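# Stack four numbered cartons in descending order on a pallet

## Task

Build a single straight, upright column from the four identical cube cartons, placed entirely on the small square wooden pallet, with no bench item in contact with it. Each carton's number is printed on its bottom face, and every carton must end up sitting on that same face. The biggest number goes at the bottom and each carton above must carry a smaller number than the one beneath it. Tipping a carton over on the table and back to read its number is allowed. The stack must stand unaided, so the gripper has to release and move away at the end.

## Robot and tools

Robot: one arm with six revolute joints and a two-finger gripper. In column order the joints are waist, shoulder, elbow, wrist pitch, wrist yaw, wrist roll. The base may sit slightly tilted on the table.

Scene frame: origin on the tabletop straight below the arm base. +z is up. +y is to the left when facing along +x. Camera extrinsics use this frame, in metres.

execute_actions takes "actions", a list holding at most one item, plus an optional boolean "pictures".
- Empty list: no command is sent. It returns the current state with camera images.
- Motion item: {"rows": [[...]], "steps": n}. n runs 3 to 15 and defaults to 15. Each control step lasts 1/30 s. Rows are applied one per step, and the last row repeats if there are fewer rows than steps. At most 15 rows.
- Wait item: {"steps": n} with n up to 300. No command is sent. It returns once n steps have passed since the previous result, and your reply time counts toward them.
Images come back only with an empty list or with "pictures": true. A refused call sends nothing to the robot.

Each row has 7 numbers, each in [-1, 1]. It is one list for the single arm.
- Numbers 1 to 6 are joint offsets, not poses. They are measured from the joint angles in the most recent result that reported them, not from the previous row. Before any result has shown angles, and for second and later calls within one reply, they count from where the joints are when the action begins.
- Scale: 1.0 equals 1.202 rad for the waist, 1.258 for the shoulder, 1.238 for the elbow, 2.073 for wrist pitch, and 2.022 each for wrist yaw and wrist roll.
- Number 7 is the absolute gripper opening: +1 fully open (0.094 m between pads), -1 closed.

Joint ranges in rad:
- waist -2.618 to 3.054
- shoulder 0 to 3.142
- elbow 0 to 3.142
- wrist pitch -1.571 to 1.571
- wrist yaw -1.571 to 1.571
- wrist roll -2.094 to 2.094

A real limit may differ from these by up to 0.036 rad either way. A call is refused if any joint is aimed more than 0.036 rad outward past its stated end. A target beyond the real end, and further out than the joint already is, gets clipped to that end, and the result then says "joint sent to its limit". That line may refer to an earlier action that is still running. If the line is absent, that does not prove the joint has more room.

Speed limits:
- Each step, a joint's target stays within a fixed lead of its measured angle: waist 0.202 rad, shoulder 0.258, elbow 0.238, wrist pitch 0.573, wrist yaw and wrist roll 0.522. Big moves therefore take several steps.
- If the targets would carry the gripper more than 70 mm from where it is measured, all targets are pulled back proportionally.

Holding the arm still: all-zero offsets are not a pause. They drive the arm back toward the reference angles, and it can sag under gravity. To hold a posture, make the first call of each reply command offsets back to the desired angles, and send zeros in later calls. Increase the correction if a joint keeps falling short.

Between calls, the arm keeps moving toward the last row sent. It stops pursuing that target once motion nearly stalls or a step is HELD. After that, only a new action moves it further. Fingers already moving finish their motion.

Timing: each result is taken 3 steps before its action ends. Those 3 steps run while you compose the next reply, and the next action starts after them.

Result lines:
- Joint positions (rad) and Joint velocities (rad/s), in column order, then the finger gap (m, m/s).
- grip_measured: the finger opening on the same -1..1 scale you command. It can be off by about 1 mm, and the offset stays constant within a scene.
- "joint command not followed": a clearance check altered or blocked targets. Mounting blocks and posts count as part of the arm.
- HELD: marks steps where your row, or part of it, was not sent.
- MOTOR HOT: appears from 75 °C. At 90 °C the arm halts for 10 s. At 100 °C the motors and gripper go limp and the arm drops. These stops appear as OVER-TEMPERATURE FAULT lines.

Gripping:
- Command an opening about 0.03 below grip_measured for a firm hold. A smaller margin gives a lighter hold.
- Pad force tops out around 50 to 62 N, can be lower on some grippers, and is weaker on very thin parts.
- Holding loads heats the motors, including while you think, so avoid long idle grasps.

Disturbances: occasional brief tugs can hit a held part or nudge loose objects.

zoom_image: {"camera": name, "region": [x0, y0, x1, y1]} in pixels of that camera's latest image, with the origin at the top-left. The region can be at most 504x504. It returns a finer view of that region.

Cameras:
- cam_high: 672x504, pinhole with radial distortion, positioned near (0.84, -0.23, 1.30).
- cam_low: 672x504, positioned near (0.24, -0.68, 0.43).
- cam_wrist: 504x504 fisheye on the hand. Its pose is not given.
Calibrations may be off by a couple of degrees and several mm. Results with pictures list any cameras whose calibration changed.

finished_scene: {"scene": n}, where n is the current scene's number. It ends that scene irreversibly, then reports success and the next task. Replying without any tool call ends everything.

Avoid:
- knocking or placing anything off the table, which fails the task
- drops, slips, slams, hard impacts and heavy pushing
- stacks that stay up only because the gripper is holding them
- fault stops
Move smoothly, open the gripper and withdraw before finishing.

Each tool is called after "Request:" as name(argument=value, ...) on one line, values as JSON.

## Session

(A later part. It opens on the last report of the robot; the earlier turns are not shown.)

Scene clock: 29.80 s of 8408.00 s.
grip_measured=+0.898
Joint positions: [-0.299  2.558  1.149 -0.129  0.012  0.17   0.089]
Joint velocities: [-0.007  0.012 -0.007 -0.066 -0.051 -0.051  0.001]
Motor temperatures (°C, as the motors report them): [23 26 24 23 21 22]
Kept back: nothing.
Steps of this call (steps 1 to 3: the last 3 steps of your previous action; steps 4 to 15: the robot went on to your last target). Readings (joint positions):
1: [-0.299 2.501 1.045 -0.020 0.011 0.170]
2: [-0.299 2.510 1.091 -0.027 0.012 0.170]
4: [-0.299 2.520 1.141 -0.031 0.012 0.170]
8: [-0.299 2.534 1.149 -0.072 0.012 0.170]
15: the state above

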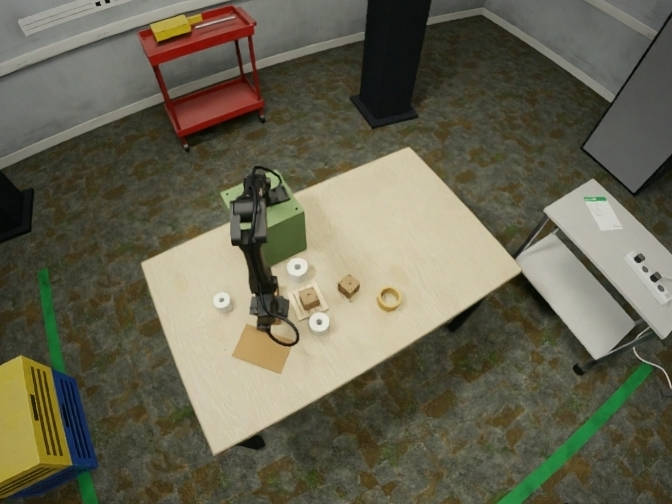

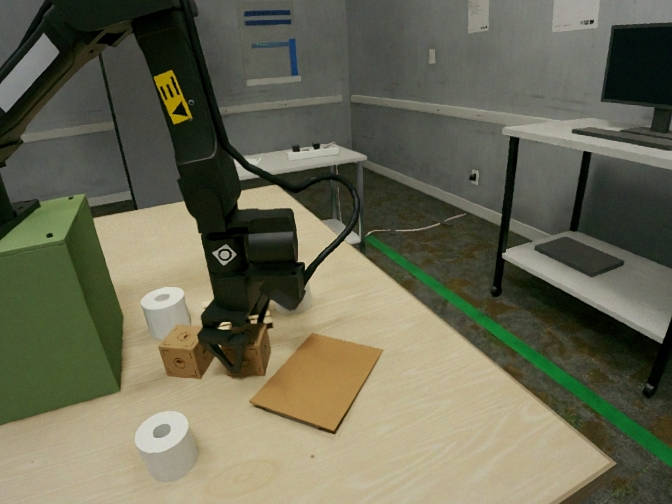

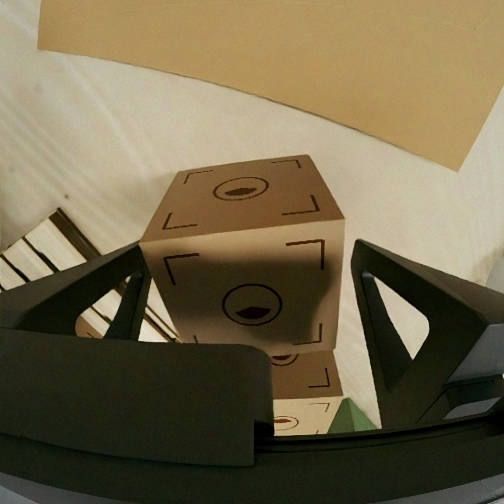

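Request:
execute_actions(actions=[{"rows":[[0,0.006,0.004,-0.006,0,-0.012,0.85],[0,0.012,0.004,-0.011,0,-0.028,0.8],[0,0.017,0.004,-0.015,0,-0.044,0.75],[0,0.021,0.004,-0.017,0,-0.057,0.7],[0,0.024,0.004,-0.017,0,-0.064,0.65]],"steps":14}], pictures=true)

Scene clock: 30.30 s of 8408.00 s.
grip_measured=+0.652
Joint positions: [-0.299  2.573  1.149 -0.146  0.012  0.065  0.078]
Joint velocities: [ 0.017  0.027  0.012 -0.066 -0.066 -0.125 -0.001]
Motor temperatures (°C, as the motors report them): [23 26 24 23 21 22]
Steps of this call (steps 1 to 4: the robot went on to your last target; steps 5 to 15: the first 11 steps of this action). Readings (joint positions):
5: [-0.299 2.558 1.149 -0.131 0.012 0.167]
6: [-0.299 2.558 1.149 -0.131 0.012 0.159]
8: [-0.299 2.558 1.149 -0.135 0.012 0.130]
12: [-0.299 2.567 1.149 -0.140 0.012 0.081]
15: the state above

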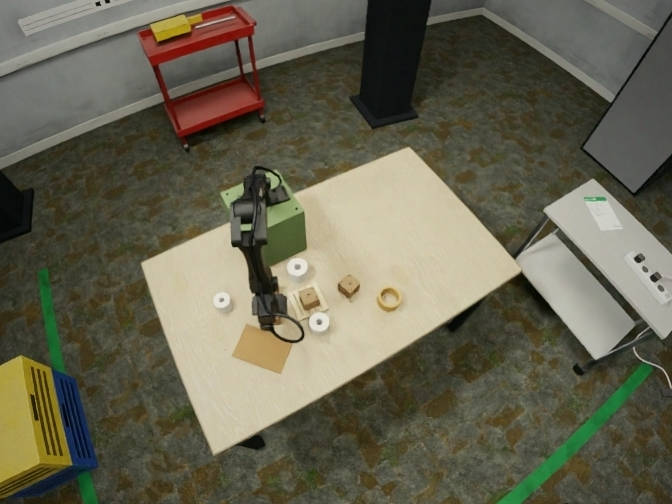

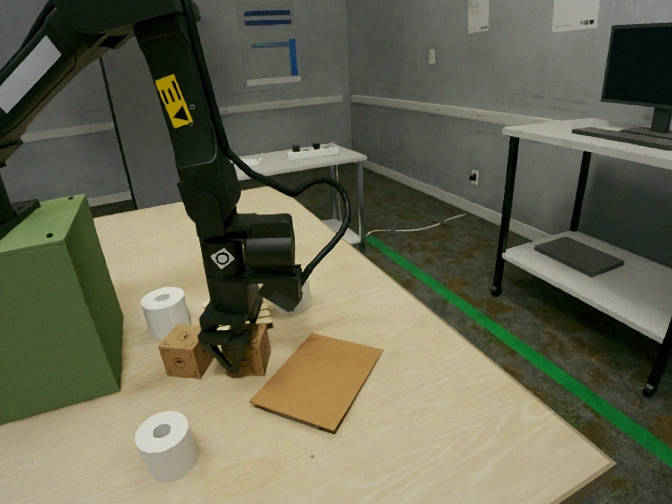

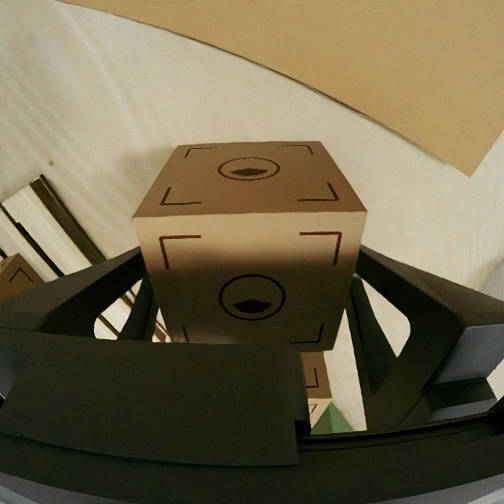

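Request:
execute_actions(actions=[{"rows":[[0,0,0.004,0,0,-0.017,0.56],[0,0,0.004,0,0,-0.017,0.46],[0,0,0.004,0,0,-0.017,0.38],[0,0,0.004,0,0,-0.017,0.31],[0,0,0.004,0,0,-0.017,0.26],[0,0,0.004,0,0,-0.017,0.23],[0,0,0.004,0,0,-0.017,0.2],[0,0,0.004,0,0,-0.017,0.17]],"steps":11}])

Request:
execute_actions(actions=[{"rows":[[0,-0.006,0.003,-0.003,0,0,0.17],[0,-0.021,0,-0.01,0,0,0.17],[0,-0.045,-0.008,-0.02,0,0,0.17],[0,-0.076,-0.02,-0.033,0,0,0.17],[0,-0.111,-0.035,-0.047,0,0,0.17],[0,-0.148,-0.051,-0.062,0,0.004,0.17],[0.004,-0.184,-0.067,-0.076,0,0.012,0.17],[0.014,-0.217,-0.082,-0.089,0,0.022,0.17],[0.032,-0.244,-0.095,-0.099,0,0.033,0.17],[0.058,-0.264,-0.104,-0.106,0,0.044,0.17],[0.09,-0.275,-0.109,-0.11,0,0.054,0.17],[0.127,-0.279,-0.111,-0.111,0,0.062,0.17],[0.167,-0.279,-0.111,-0.111,0,0.067,0.17],[0.208,-0.279,-0.111,-0.111,0,0.067,0.17],[0.248,-0.279,-0.111,-0.111,0,0.067,0.17]],"steps":15}])

Scene clock: 30.80 s of 8408.00 s.
grip_measured=+0.222
Joint positions: [-0.299  2.574  1.149 -0.149  0.012  0.04   0.057]
Joint velocities: [-0.007 -0.012 -0.002 -0.022 -0.007  0.007  0.   ]
Motor temperatures (°C, as the motors report them): [23 26 24 23 21 22]
Steps of this call (steps 1 to 3: the last 3 steps of your previous action; steps 4 to 7: the robot went on to your last target; steps 8 to 15: the first 8 steps of this action). Readings (joint positions):
8: [-0.299 2.574 1.149 -0.149 0.012 0.049]
9: [-0.299 2.574 1.149 -0.149 0.012 0.047]
11: [-0.299 2.574 1.149 -0.149 0.012 0.043]
15: the state above

Scene clock: 31.30 s of 8408.00 s.
grip_measured=+0.222
Joint positions: [-0.243  2.255  1.042 -0.309  0.022  0.099  0.057]
Joint velocities: [ 0.833 -0.774 -0.042 -0.315  0.081  0.403 -0.   ]
Motor temperatures (°C, as the motors report them): [23 26 24 23 21 22]
Steps of this call (steps 1 to 3: the last 3 steps of your previous action; steps 4 to 15: the first 12 steps of this action, its rows measured from where the robot was after step 3). Readings (joint positions):
3: [-0.299 2.574 1.149 -0.149 0.012 0.039]
4: [-0.299 2.574 1.149 -0.149 0.012 0.039]
5: [-0.299 2.574 1.149 -0.149 0.012 0.039]
7: [-0.299 2.562 1.146 -0.162 0.012 0.039]
11: [-0.298 2.423 1.084 -0.237 0.012 0.048]
15: the state above

Request:
execute_actions(actions=[{"rows":[[0.234,-0.025,-0.027,-0.034,-0.003,0.04,0.17],[0.263,-0.025,-0.027,-0.034,-0.003,0.04,0.17],[0.286,-0.025,-0.027,-0.034,-0.003,0.04,0.17],[0.303,-0.025,-0.027,-0.034,-0.003,0.04,0.17],[0.313,-0.025,-0.027,-0.034,-0.003,0.04,0.17],[0.318,-0.025,-0.027,-0.034,-0.003,0.04,0.17],[0.32,-0.025,-0.027,-0.034,-0.003,0.04,0.17]],"steps":15}])

Request:
execute_actions(actions=[{"steps":5}], pictures=true)

Scene clock: 31.83 s of 8408.00 s.
grip_measured=+0.221
Joint positions: [ 0.15   2.22   1.024 -0.362  0.006  0.17   0.057]
Joint velocities: [-0.012  0.007  0.007  0.051 -0.037  0.066 -0.   ]
Motor temperatures (°C, as the motors report them): [23 26 24 23 21 22]
Steps of this call (steps 1 to 3: the last 3 steps of your previous action; step 4: the robot went on to your last target; steps 5 to 16: the first 12 steps of this action). Readings (joint positions):
5: [-0.014 2.220 1.040 -0.320 0.019 0.146]
6: [0.028 2.220 1.037 -0.326 0.015 0.151]
8: [0.095 2.220 1.031 -0.337 0.011 0.158]
12: [0.153 2.220 1.024 -0.355 0.006 0.165]
16: the state above

Scene clock: 32.00 s of 8408.00 s.
grip_measured=+0.221
Joint positions: [ 0.15   2.22   1.024 -0.363  0.006  0.172  0.057]
Joint velocities: [-0.002 -0.007 -0.002 -0.037  0.051  0.007  0.001]
Motor temperatures (°C, as the motors report them): [23 26 24 23 21 22]
Kept back: nothing.
Steps of this call (steps 1 to 3: the last 3 steps of your previous action; steps 4 to 5: the robot went on to your last target). Readings (joint positions):
1: [0.150 2.220 1.024 -0.363 0.006 0.171]
2: [0.150 2.220 1.024 -0.363 0.006 0.171]
4: [0.150 2.220 1.024 -0.363 0.006 0.172]
5: the state above

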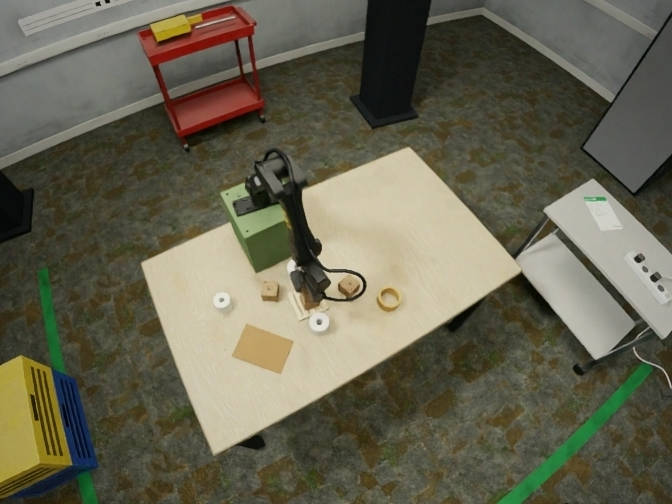

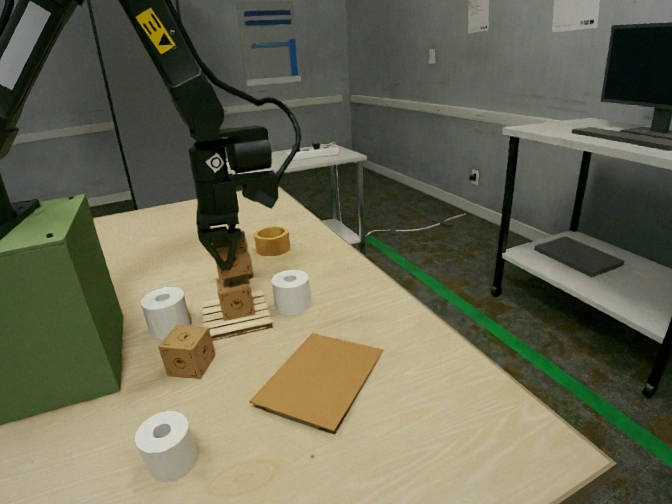

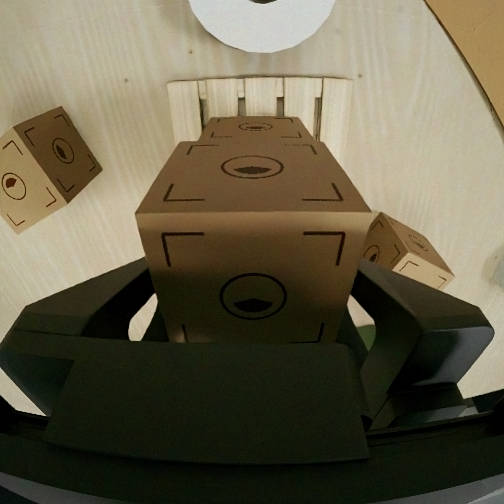

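Request:
execute_actions(actions=[{"rows":[[0,0.003,-0.006,0.005,0.003,0,0.17],[0,0.008,-0.012,0.011,0.006,0,0.17],[0,0.014,-0.017,0.017,0.008,0,0.17],[0,0.021,-0.02,0.023,0.008,0,0.17],[0,0.028,-0.021,0.028,0.008,0,0.17],[0,0.035,-0.021,0.032,0.008,0,0.17],[0,0.041,-0.021,0.035,0.008,0,0.17],[0,0.045,-0.021,0.037,0.008,0,0.17],[0,0.048,-0.021,0.038,0.008,0,0.17]],"steps":15}])

Request:
execute_actions(actions=[{"steps":8}], pictures=true)

Request:
zoom_image(camera="cam_wrist", region=[150, 80, 360, 220])

Scene clock: 32.63 s of 8408.00 s.
grip_measured=+0.221
Joint positions: [ 0.15   2.271  1.017 -0.316  0.011  0.173  0.057]
Joint velocities: [ 0.017  0.046 -0.105 -0.081 -0.007  0.022 -0.   ]
Motor temperatures (°C, as the motors report them): [23 26 24 23 21 22]
Steps of this call (steps 1 to 7: the robot went on to your last target; steps 8 to 19: the first 12 steps of this action). Readings (joint positions):
8: [0.150 2.220 1.024 -0.363 0.006 0.173]
9: [0.150 2.220 1.024 -0.363 0.006 0.173]
11: [0.150 2.221 1.024 -0.360 0.008 0.173]
15: [0.150 2.247 1.024 -0.331 0.011 0.173]
19: the state above

Scene clock: 32.90 s of 8408.00 s.
grip_measured=+0.221
Joint positions: [ 0.15   2.273  1.011 -0.311  0.012  0.173  0.057]
Joint velocities: [-0.002 -0.007  0.002  0.007 -0.007  0.007 -0.001]
Motor temperatures (°C, as the motors report them): [23 26 24 23 21 22]
Kept back: nothing.
Steps of this call (steps 1 to 3: the last 3 steps of your previous action; steps 4 to 8: the robot went on to your last target). Readings (joint positions):
1: [0.150 2.272 1.014 -0.316 0.011 0.173]
2: [0.150 2.273 1.012 -0.316 0.011 0.173]
4: [0.150 2.273 1.011 -0.316 0.011 0.173]
8: the state above

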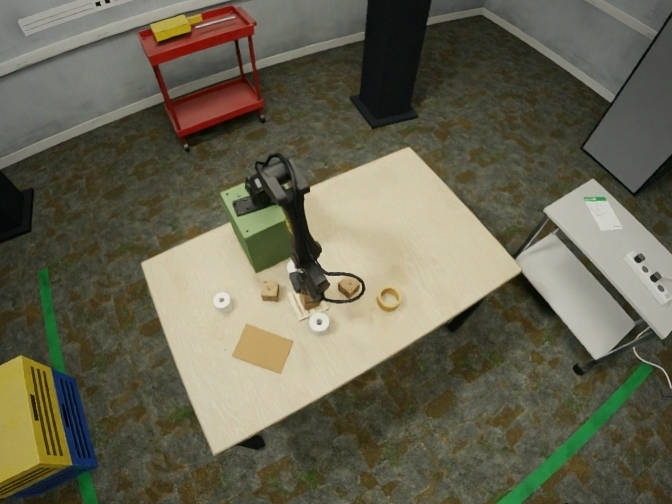

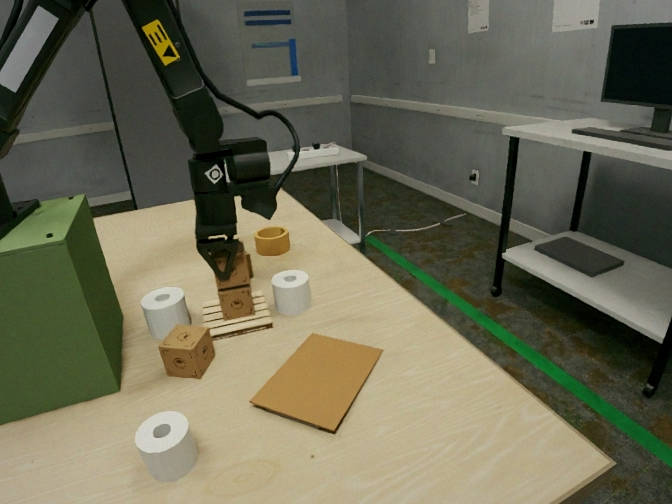

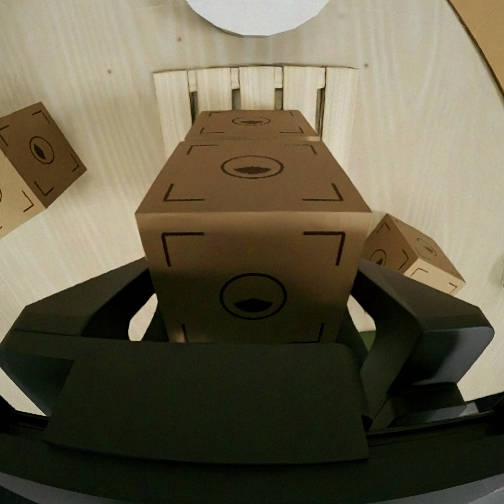

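Region (150, 80, 360, 220) of cam_wrist's 504x504 image, scaled by 2.400, with more detail than that image has.

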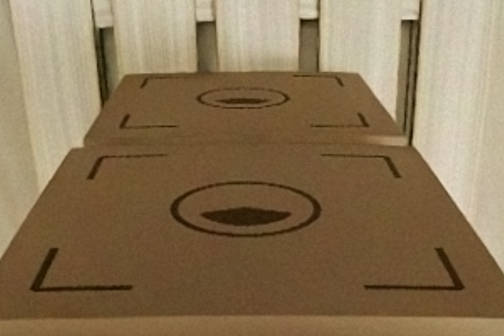

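Request:
execute_actions(actions=[])

Scene clock: 33.17 s of 8408.00 s.
grip_measured=+0.221
Joint positions: [ 0.15   2.273  1.011 -0.309  0.012  0.173  0.057]
Joint velocities: [-0.012 -0.012 -0.017 -0.007 -0.007  0.037 -0.001]
Motor temperatures (°C, as the motors report them): [23 26 24 23 21 22]
Kept back: nothing.
Steps of this call (steps 1 to 8: the robot went on to your last target). Readings (joint positions):
1: [0.150 2.273 1.011 -0.311 0.012 0.173]
2: [0.150 2.273 1.011 -0.310 0.012 0.173]
4: [0.150 2.273 1.011 -0.310 0.012 0.173]
8: the state above
The arm was judged still, so your last target was given up. Only a new action makes it travel on or press farther. Fingers that are still opening or closing keep moving.

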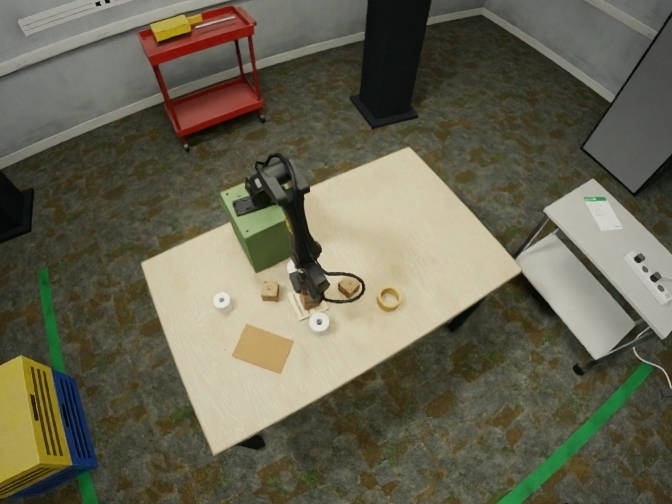

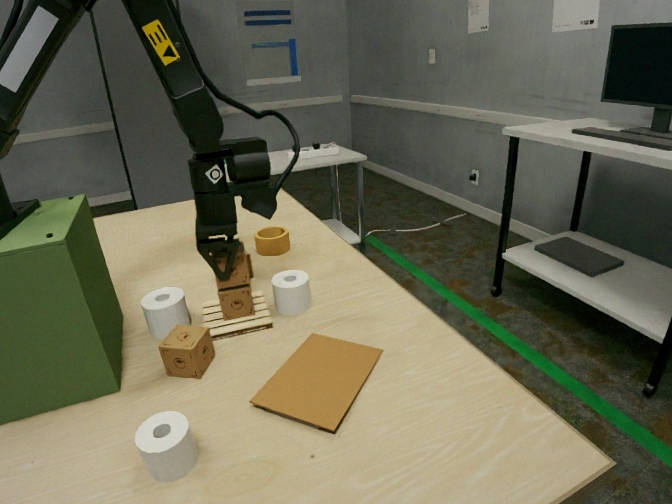

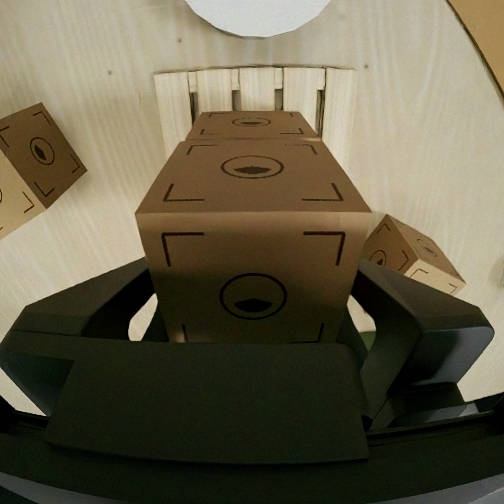

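Request:
execute_actions(actions=[{"rows":[[0,0.004,0,0.003,0,0,0.17],[0,0.008,0,0.006,0,0,0.17],[0,0.012,0,0.009,0,0,0.17],[0,0.015,0,0.011,0,0,0.17],[0,0.018,0,0.013,0,0,0.17],[0,0.02,0,0.015,0,0,0.17],[0,0.022,0,0.016,0,0,0.17],[0,0.024,0,0.017,0,0,0.17],[0,0.025,0,0.018,0,0,0.17],[0,0.026,0,0.019,0,0,0.17],[0,0.027,0,0.019,0,0,0.17],[0,0.028,0,0.019,0,0,0.17]],"steps":15}], pictures=true)

Scene clock: 33.67 s of 8408.00 s.
grip_measured=+0.221
Joint positions: [ 0.15   2.294  1.011 -0.299  0.012  0.173  0.057]
Joint velocities: [ 0.017  0.071 -0.007  0.066  0.022  0.007 -0.   ]
Motor temperatures (°C, as the motors report them): [23 26 24 23 21 22]
Steps of this call (steps 1 to 3: nothing new was sent; steps 4 to 15: the first 12 steps of this action). Readings (joint positions):
4: [0.150 2.273 1.011 -0.309 0.012 0.173]
5: [0.150 2.273 1.011 -0.309 0.012 0.173]
7: [0.150 2.273 1.011 -0.309 0.012 0.173]
11: [0.150 2.280 1.011 -0.303 0.012 0.173]
15: the state above

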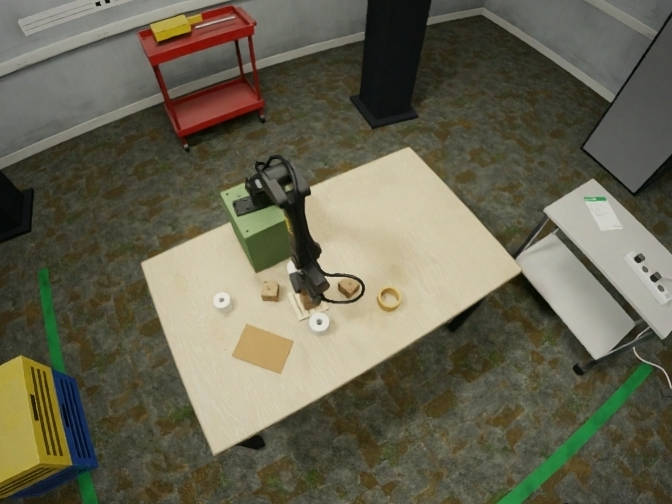

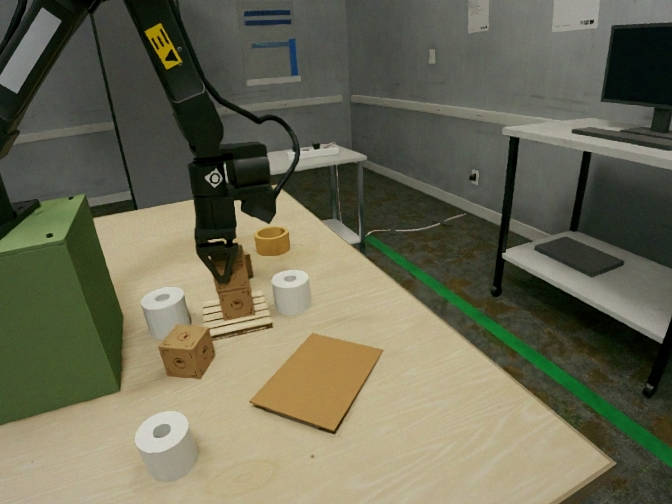

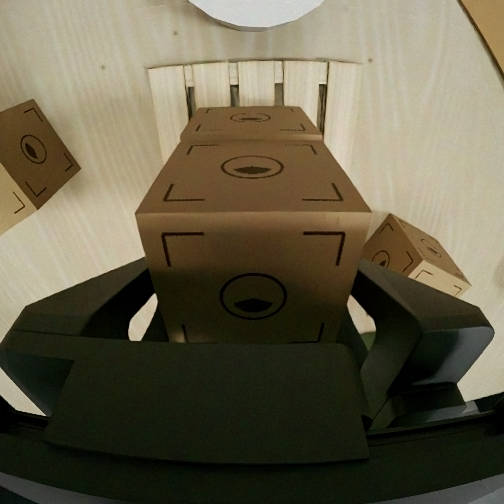

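Request:
execute_actions(actions=[{"steps":8}], pictures=true)

Request:
zoom_image(camera="cam_wrist", region=[150, 80, 350, 230])

Scene clock: 33.93 s of 8408.00 s.
grip_measured=+0.221
Joint positions: [ 0.15   2.298  1.011 -0.295  0.012  0.173  0.057]
Joint velocities: [ 0.002 -0.012 -0.002  0.022 -0.007 -0.022  0.001]
Motor temperatures (°C, as the motors report them): [23 26 24 23 21 22]
Kept back: nothing.
Steps of this call (steps 1 to 3: the last 3 steps of your previous action; steps 4 to 8: the robot went on to your last target). Readings (joint positions):
1: [0.150 2.296 1.011 -0.298 0.012 0.173]
2: [0.150 2.297 1.011 -0.298 0.012 0.173]
4: [0.150 2.298 1.011 -0.298 0.012 0.173]
8: the state above

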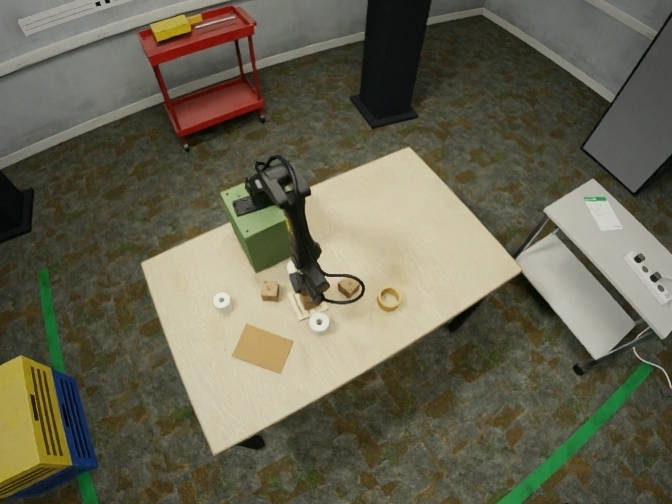

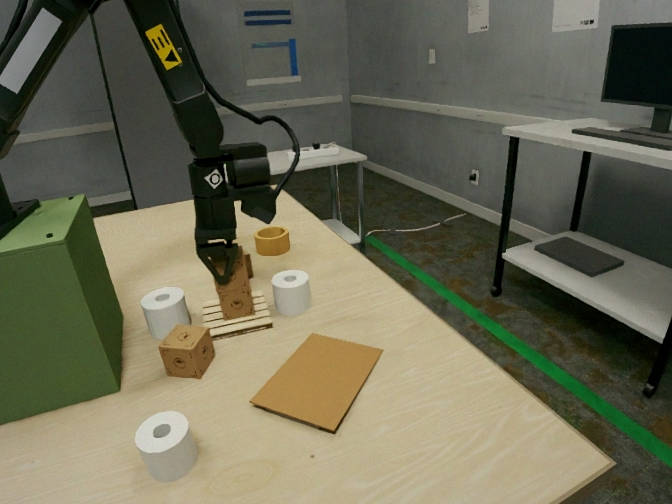

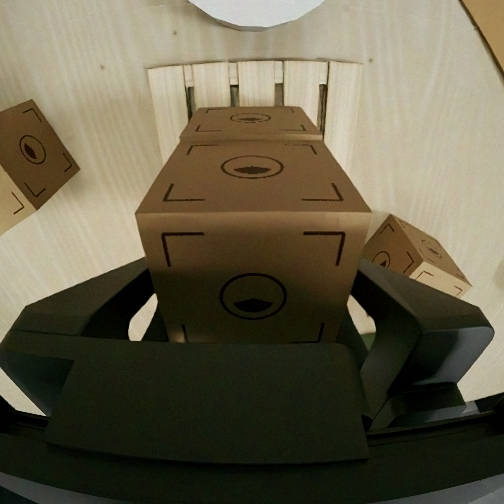

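Region (150, 80, 350, 230) of cam_wrist's 504x504 image, scaled by 2.520, with more detail than that image has; it fills the top 378 rows of this view, and the rest is white.

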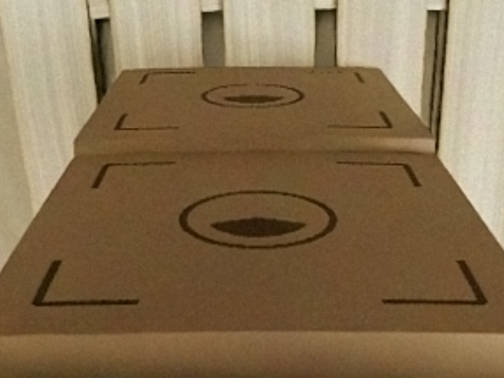

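Request:
execute_actions(actions=[{"rows":[[0,0,0,0.012,0,0,0.17],[0,0,0,0.014,0,0,0.17],[0,0,0,0.015,0,0,0.17],[0,0,0,0.016,0,0,0.17]],"steps":12}], pictures=true)

Request:
zoom_image(camera="cam_wrist", region=[150, 80, 350, 230])

Scene clock: 34.33 s of 8408.00 s.
grip_measured=+0.221
Joint positions: [ 0.15   2.298  1.011 -0.288  0.012  0.173  0.057]
Joint velocities: [ 0.002  0.002  0.002 -0.007 -0.007  0.007 -0.   ]
Motor temperatures (°C, as the motors report them): [23 26 24 23 21 22]
Steps of this call (steps 1 to 3: the robot went on to your last target; steps 4 to 12: the first 9 steps of this action). Readings (joint positions):
4: [0.150 2.298 1.011 -0.295 0.012 0.173]
5: [0.150 2.298 1.011 -0.294 0.012 0.173]
7: [0.150 2.298 1.011 -0.293 0.012 0.173]
11: [0.150 2.298 1.011 -0.289 0.012 0.173]
12: the state above

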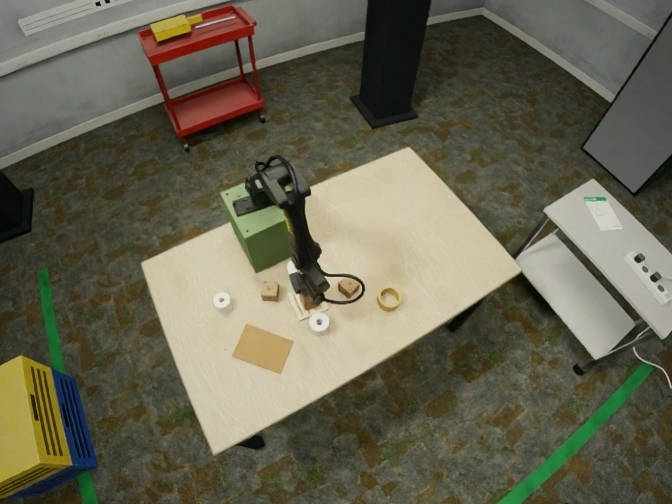

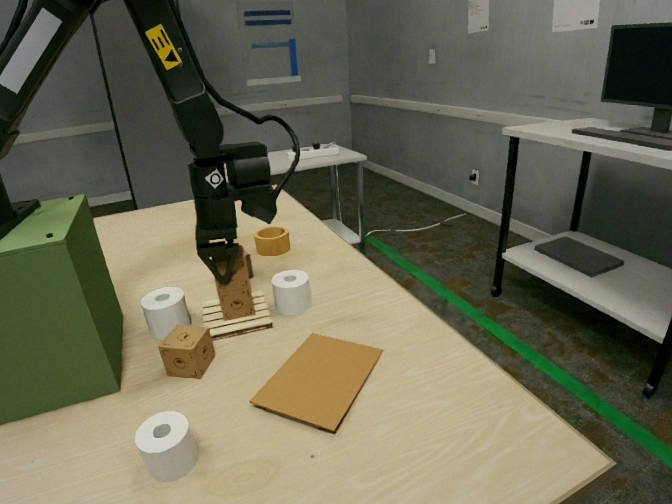

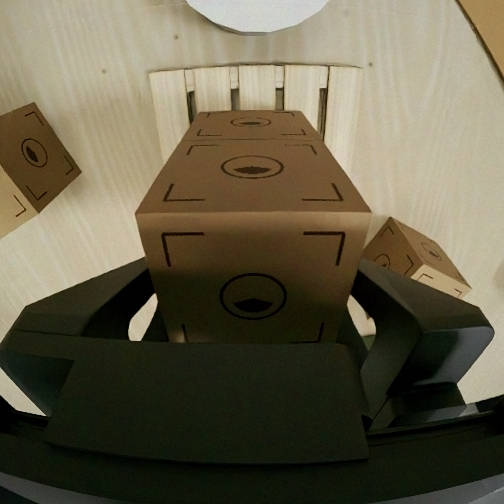

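Region (150, 80, 350, 230) of cam_wrist's 504x504 image, scaled by 2.520, with more detail than that image has; it fills the top 378 rows of this view, and the rest is white.

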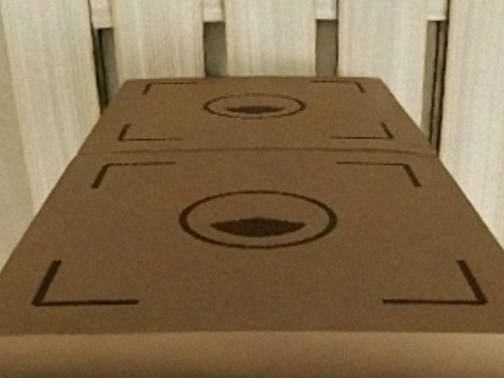

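Request:
execute_actions(actions=[{"rows":[[0,0.008,0,0.011,0,0,0.25],[0,0.008,0,0.011,0,0,0.35],[0,0.008,0,0.011,0,0,0.45],[0,0.008,0,0.011,0,0,0.55]],"steps":9}])

Request:
execute_actions(actions=[{"rows":[[0,-0.003,0,-0.002,0,0,0.55],[0,-0.012,0,-0.007,0,0,0.55],[0,-0.025,0,-0.015,0,0,0.55],[0,-0.042,0,-0.025,0,0,0.55],[0,-0.061,0,-0.037,0,0,0.55],[0,-0.082,0,-0.049,0,0,0.55],[0,-0.103,0,-0.061,0,0,0.55],[0,-0.122,0.003,-0.072,0,0,0.55],[0,-0.139,0.005,-0.081,0,0,0.55],[0,-0.152,0.007,-0.087,0,0,0.55],[0,-0.161,0.008,-0.09,0,0,0.55],[0,-0.165,0.008,-0.09,0,0,0.55]],"steps":15}], pictures=true)

Scene clock: 34.90 s of 8408.00 s.
grip_measured=+0.545
Joint positions: [ 0.15   2.298  1.011 -0.287  0.012  0.173  0.073]
Joint velocities: [-0.012 -0.002  0.002  0.051 -0.007 -0.007  0.005]
Motor temperatures (°C, as the motors report them): [23 26 24 23 21 22]
Steps of this call (steps 1 to 3: the last 3 steps of your previous action; steps 4 to 11: the robot went on to your last target; steps 12 to 17: the first 6 steps of this action). Readings (joint positions):
12: [0.150 2.298 1.011 -0.287 0.012 0.173]
13: [0.150 2.298 1.011 -0.287 0.012 0.173]
15: [0.150 2.298 1.011 -0.287 0.012 0.173]
17: the state above

Scene clock: 35.40 s of 8408.00 s.
grip_measured=+0.548
Joint positions: [ 0.15   2.123  1.011 -0.41   0.012  0.173  0.073]
Joint velocities: [ 0.007 -0.569 -0.012 -0.183 -0.037 -0.022  0.001]
Motor temperatures (°C, as the motors report them): [23 26 24 23 21 22]
Steps of this call (steps 1 to 3: the last 3 steps of your previous action; steps 4 to 15: the first 12 steps of this action, its rows measured from where the robot was after step 3). Readings (joint positions):
3: [0.150 2.298 1.011 -0.287 0.012 0.173]
4: [0.150 2.298 1.011 -0.287 0.012 0.173]
5: [0.150 2.298 1.011 -0.287 0.012 0.173]
7: [0.150 2.295 1.011 -0.293 0.012 0.173]
11: [0.150 2.229 1.011 -0.358 0.012 0.173]
15: the state above

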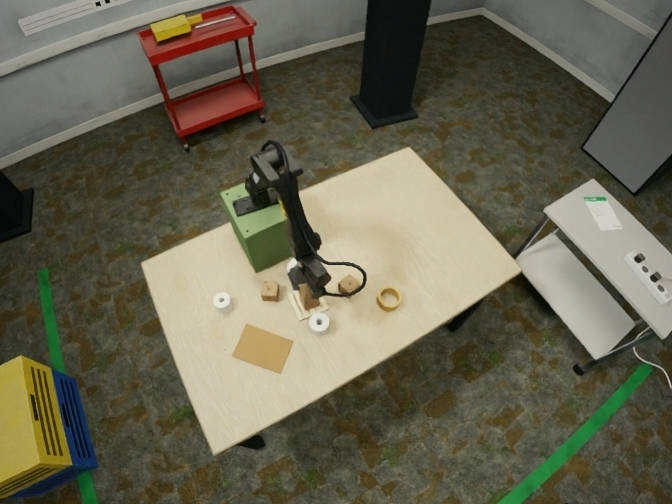

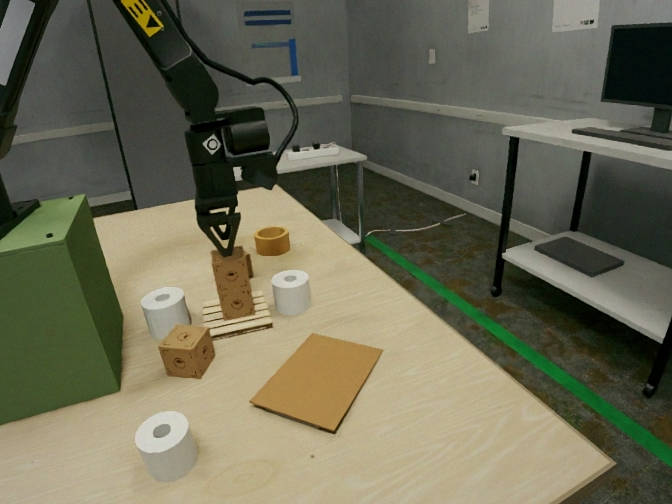

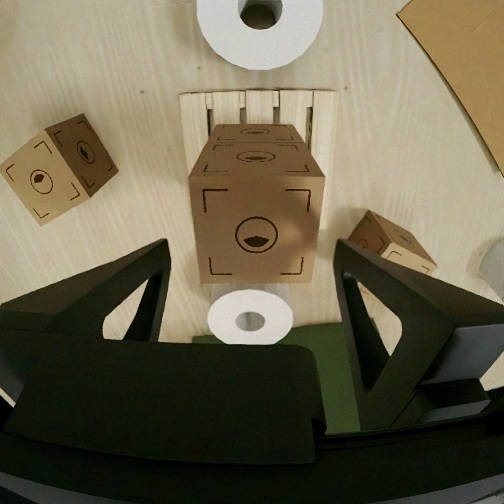

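Request:
execute_actions(actions=[{"rows":[[-0.005,-0.035,-0.002,-0.028,0,0,0.6],[-0.018,-0.048,-0.01,-0.026,0,0,0.6],[-0.038,-0.064,-0.025,-0.022,0,0,0.6],[-0.065,-0.082,-0.045,-0.017,0,0,0.6],[-0.096,-0.1,-0.07,-0.011,0,0,0.6],[-0.13,-0.118,-0.098,-0.004,0,0,0.6],[-0.166,-0.134,-0.126,0.003,0,0,0.6],[-0.203,-0.148,-0.155,0.01,0,0,0.6],[-0.239,-0.16,-0.183,0.017,0,0,0.6],[-0.273,-0.168,-0.209,0.024,0,0,0.6],[-0.304,-0.174,-0.232,0.03,0,0,0.6],[-0.331,-0.177,-0.253,0.035,0,0,0.6],[-0.351,-0.179,-0.268,0.038,0,0,0.6],[-0.364,-0.18,-0.278,0.04,0,0,0.6],[-0.369,-0.18,-0.282,0.04,0,0,0.6]],"steps":15}])

Scene clock: 36.07 s of 8408.00 s.
grip_measured=+0.598
Joint positions: [-0.196  1.925  0.772 -0.379  0.009  0.173  0.075]
Joint velocities: [-1.214 -0.217 -0.862  0.286  0.022  0.022  0.001]
Motor temperatures (°C, as the motors report them): [23 26 24 23 21 22]
Steps of this call (steps 1 to 3: the last 3 steps of your previous action; steps 4 to 8: the robot went on to your last target; steps 9 to 20: the first 12 steps of this action). Readings (joint positions):
9: [0.150 2.095 1.011 -0.448 0.012 0.173]
10: [0.148 2.095 1.011 -0.448 0.011 0.173]
12: [0.132 2.082 0.999 -0.446 0.008 0.173]
16: [-0.001 1.992 0.899 -0.421 0.002 0.173]
20: the state above

Request:
execute_actions(actions=[{"rows":[[-0.0815,-0.018,-0.09,0.03,0,0,0.6],[-0.0815,-0.008,-0.09,0.038,0,0,0.6],[-0.0815,0.008,-0.091,0.05,0,0,0.6],[-0.0815,0.03,-0.091,0.064,0,0,0.6],[-0.0815,0.055,-0.092,0.08,0,0,0.6],[-0.0815,0.083,-0.092,0.097,0,0,0.6],[-0.0815,0.112,-0.093,0.114,0,0,0.6],[-0.0815,0.14,-0.093,0.131,0,0,0.6],[-0.0815,0.166,-0.094,0.146,0,0,0.6],[-0.0815,0.189,-0.094,0.159,0,0,0.6],[-0.0815,0.207,-0.094,0.169,0,0,0.6],[-0.0815,0.22,-0.094,0.175,0,0,0.6],[-0.0815,0.228,-0.094,0.178,0,0,0.6]],"steps":15}])

Request:
execute_actions(actions=[{"steps":11}], pictures=true)

Scene clock: 36.63 s of 8408.00 s.
grip_measured=+0.598
Joint positions: [-0.299  2.156  0.665 -0.132  0.015  0.173  0.075]
Joint velocities: [0.002 0.813 0.007 0.549 0.022 0.051 0.   ]
Motor temperatures (°C, as the motors report them): [23 26 24 23 21 22]
Steps of this call (steps 1 to 3: the last 3 steps of your previous action; steps 4 to 5: the robot went on to your last target; steps 6 to 17: the first 12 steps of this action). Readings (joint positions):
6: [-0.299 1.919 0.666 -0.368 0.016 0.173]
7: [-0.299 1.919 0.665 -0.366 0.015 0.173]
9: [-0.299 1.922 0.665 -0.341 0.015 0.173]
13: [-0.299 2.013 0.665 -0.234 0.015 0.173]
17: the state above

Scene clock: 37.00 s of 8408.00 s.
grip_measured=+0.598
Joint positions: [-0.299  2.208  0.665 -0.043  0.015  0.173  0.075]
Joint velocities: [-0.007 -0.007  0.012  0.066 -0.037 -0.022 -0.   ]
Motor temperatures (°C, as the motors report them): [23 26 24 23 21 22]
Kept back: nothing.
Steps of this call (steps 1 to 3: the last 3 steps of your previous action; steps 4 to 11: the robot went on to your last target). Readings (joint positions):
1: [-0.299 2.181 0.665 -0.115 0.015 0.173]
2: [-0.299 2.197 0.665 -0.103 0.015 0.173]
4: [-0.299 2.208 0.665 -0.086 0.015 0.173]
8: [-0.299 2.208 0.665 -0.053 0.015 0.173]
11: the state above

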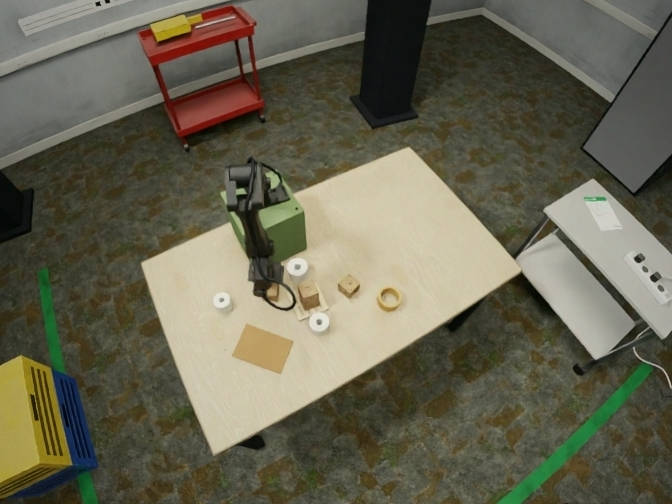

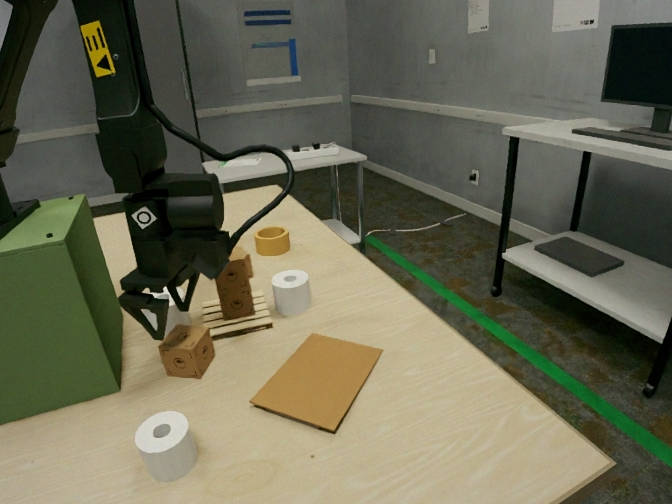

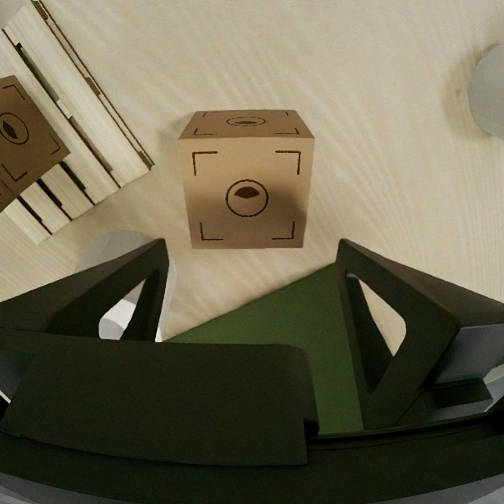

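Request:
execute_actions(actions=[{"rows":[[0,0.004,0.004,0.022,-0.004,0,0.52],[0,0.012,0.008,0.032,-0.008,0,0.52],[0,0.025,0.013,0.044,-0.008,0,0.52],[0,0.042,0.018,0.057,-0.008,0,0.52],[0,0.062,0.024,0.07,-0.008,0,0.52],[0,0.084,0.03,0.082,-0.008,0,0.52],[0,0.107,0.036,0.093,-0.008,0,0.52],[0,0.13,0.042,0.103,-0.008,0,0.52],[0,0.152,0.048,0.111,-0.008,0,0.52],[0,0.173,0.054,0.117,-0.008,0,0.52],[0,0.192,0.059,0.121,-0.008,0,0.52],[0,0.208,0.063,0.123,-0.008,0,0.52],[0,0.22,0.066,0.123,-0.008,0,0.52],[0,0.228,0.068,0.123,-0.008,0,0.52],[0,0.232,0.069,0.123,-0.008,0,0.52]],"steps":15}])

Request:
execute_actions(actions=[{"steps":13}], pictures=true)

Scene clock: 37.63 s of 8408.00 s.
grip_measured=+0.522
Joint positions: [-0.299  2.416  0.715  0.141  0.006  0.173  0.072]
Joint velocities: [-0.007  0.735  0.159  0.359 -0.022  0.007  0.001]
Motor temperatures (°C, as the motors report them): [23 26 24 23 21 22]
Steps of this call (steps 1 to 7: the robot went on to your last target; steps 8 to 19: the first 12 steps of this action). Readings (joint positions):
8: [-0.299 2.208 0.665 -0.034 0.014 0.173]
9: [-0.299 2.208 0.665 -0.030 0.013 0.173]
11: [-0.299 2.216 0.665 -0.007 0.010 0.173]
15: [-0.299 2.299 0.686 0.071 0.007 0.173]
19: the state above

Scene clock: 38.07 s of 8408.00 s.
grip_measured=+0.522
Joint positions: [-0.299  2.491  0.724  0.184  0.005  0.173  0.072]
Joint velocities: [-0.017 -0.007 -0.017  0.066  0.037 -0.066  0.001]
Motor temperatures (°C, as the motors report them): [23 26 24 23 21 22]
Kept back: nothing.
Steps of this call (steps 1 to 3: the last 3 steps of your previous action; steps 4 to 13: the robot went on to your last target). Readings (joint positions):
1: [-0.299 2.440 0.719 0.151 0.006 0.173]
2: [-0.299 2.459 0.722 0.158 0.006 0.173]
4: [-0.299 2.484 0.724 0.165 0.006 0.173]
8: [-0.299 2.491 0.724 0.173 0.005 0.173]
13: the state above

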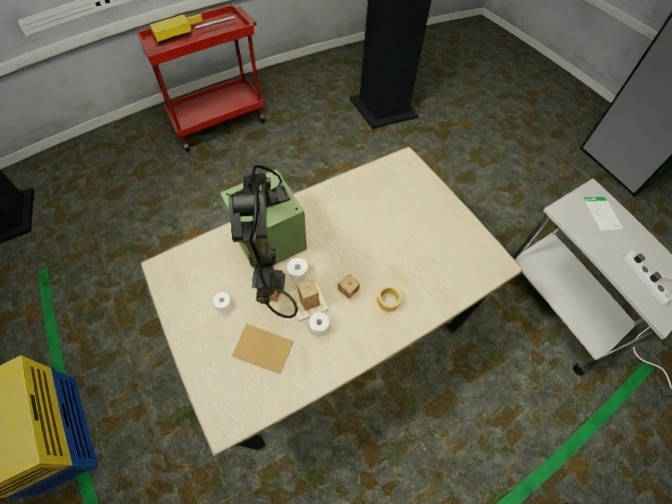

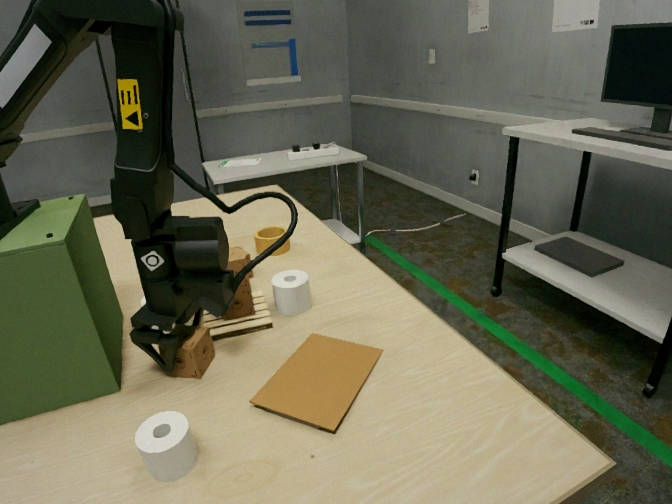

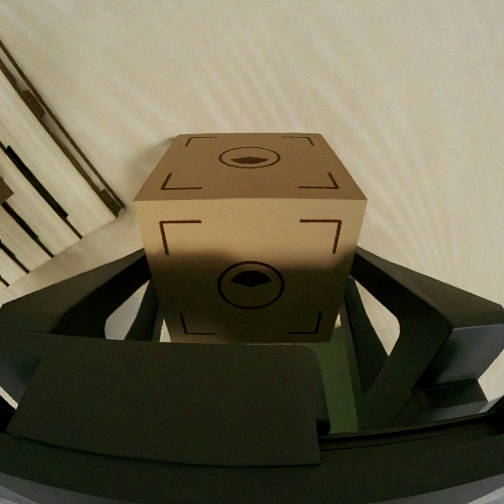

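Request:
execute_actions(actions=[{"rows":[[0,0.005,0.015,0.016,0,0,0.5],[0,0.005,0.015,0.018,0,0,0.45],[0,0.005,0.015,0.018,0,0,0.4],[0,0.005,0.015,0.018,0,0,0.36],[0,0.005,0.015,0.018,0,0,0.33],[0,0.005,0.015,0.018,0,0,0.3],[0,0.005,0.015,0.018,0,0,0.28],[0,0.005,0.015,0.018,0,0,0.26],[0,0.005,0.015,0.018,0,0,0.24],[0,0.005,0.015,0.016,0,0,0.21],[0,0.005,0.015,0.014,0,0,0.17]],"steps":15}], pictures=true)

Scene clock: 38.63 s of 8408.00 s.
grip_measured=+0.215
Joint positions: [-0.299  2.491  0.724  0.196  0.005  0.173  0.057]
Joint velocities: [ 0.012 -0.007  0.002  0.022  0.007 -0.007 -0.001]
Motor temperatures (°C, as the motors report them): [23 26 24 23 21 22]
Steps of this call (steps 1 to 5: the robot went on to your last target; steps 6 to 17: the first 12 steps of this action). Readings (joint positions):
6: [-0.299 2.491 0.724 0.188 0.005 0.173]
7: [-0.299 2.491 0.724 0.189 0.005 0.173]
9: [-0.299 2.491 0.724 0.192 0.005 0.173]
13: [-0.299 2.491 0.724 0.196 0.005 0.173]
17: the state above

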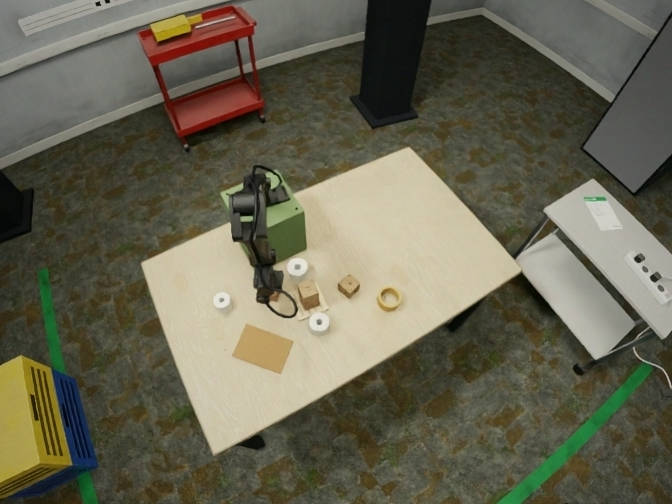

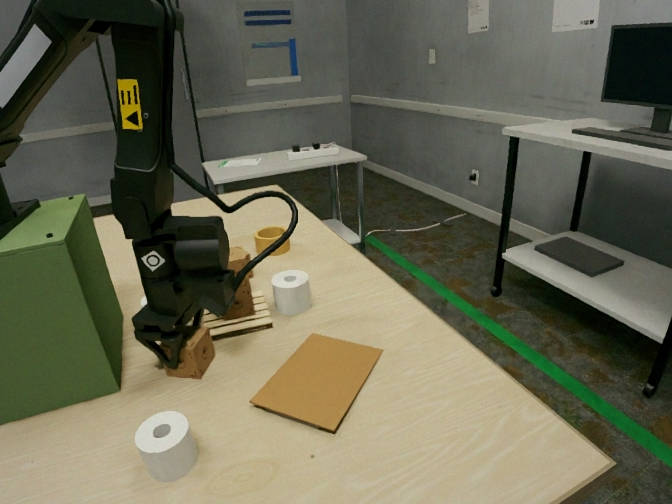

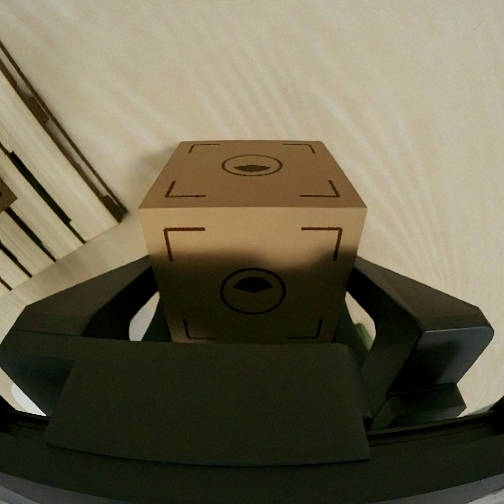

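Request:
execute_actions(actions=[{"rows":[[0,-0.006,0,-0.002,0,0,0.17],[0,-0.018,0,-0.012,0,0,0.17],[0,-0.036,-0.003,-0.026,0,0,0.17],[0,-0.06,-0.006,-0.043,0,0,0.17],[0,-0.09,-0.01,-0.063,0,0,0.17],[0,-0.124,-0.014,-0.085,0,0,0.17],[0,-0.16,-0.018,-0.108,0,0,0.17],[0,-0.198,-0.022,-0.131,0,0,0.17],[0,-0.236,-0.025,-0.154,0,0,0.17],[0,-0.274,-0.028,-0.177,0,0,0.17],[0,-0.312,-0.03,-0.2,0,0,0.17],[0,-0.35,-0.03,-0.223,0,0,0.17],[0,-0.388,-0.03,-0.246,0,0,0.17],[0,-0.426,-0.03,-0.268,0,0,0.17],[0,-0.462,-0.03,-0.288,0,0,0.17]],"steps":15}])

Scene clock: 39.30 s of 8408.00 s.
grip_measured=+0.215
Joint positions: [-0.299  2.153  0.71  -0.083  0.005  0.173  0.057]
Joint velocities: [ 0.007 -1.492  0.002 -1.018  0.022 -0.037  0.001]
Motor temperatures (°C, as the motors report them): [23 26 24 23 21 22]
Steps of this call (steps 1 to 3: the last 3 steps of your previous action; steps 4 to 8: the robot went on to your last target; steps 9 to 20: the first 12 steps of this action). Readings (joint positions):
9: [-0.299 2.491 0.724 0.196 0.005 0.173]
10: [-0.299 2.491 0.724 0.195 0.005 0.173]
12: [-0.299 2.480 0.724 0.176 0.005 0.173]
16: [-0.299 2.358 0.716 0.060 0.005 0.173]
20: the state above


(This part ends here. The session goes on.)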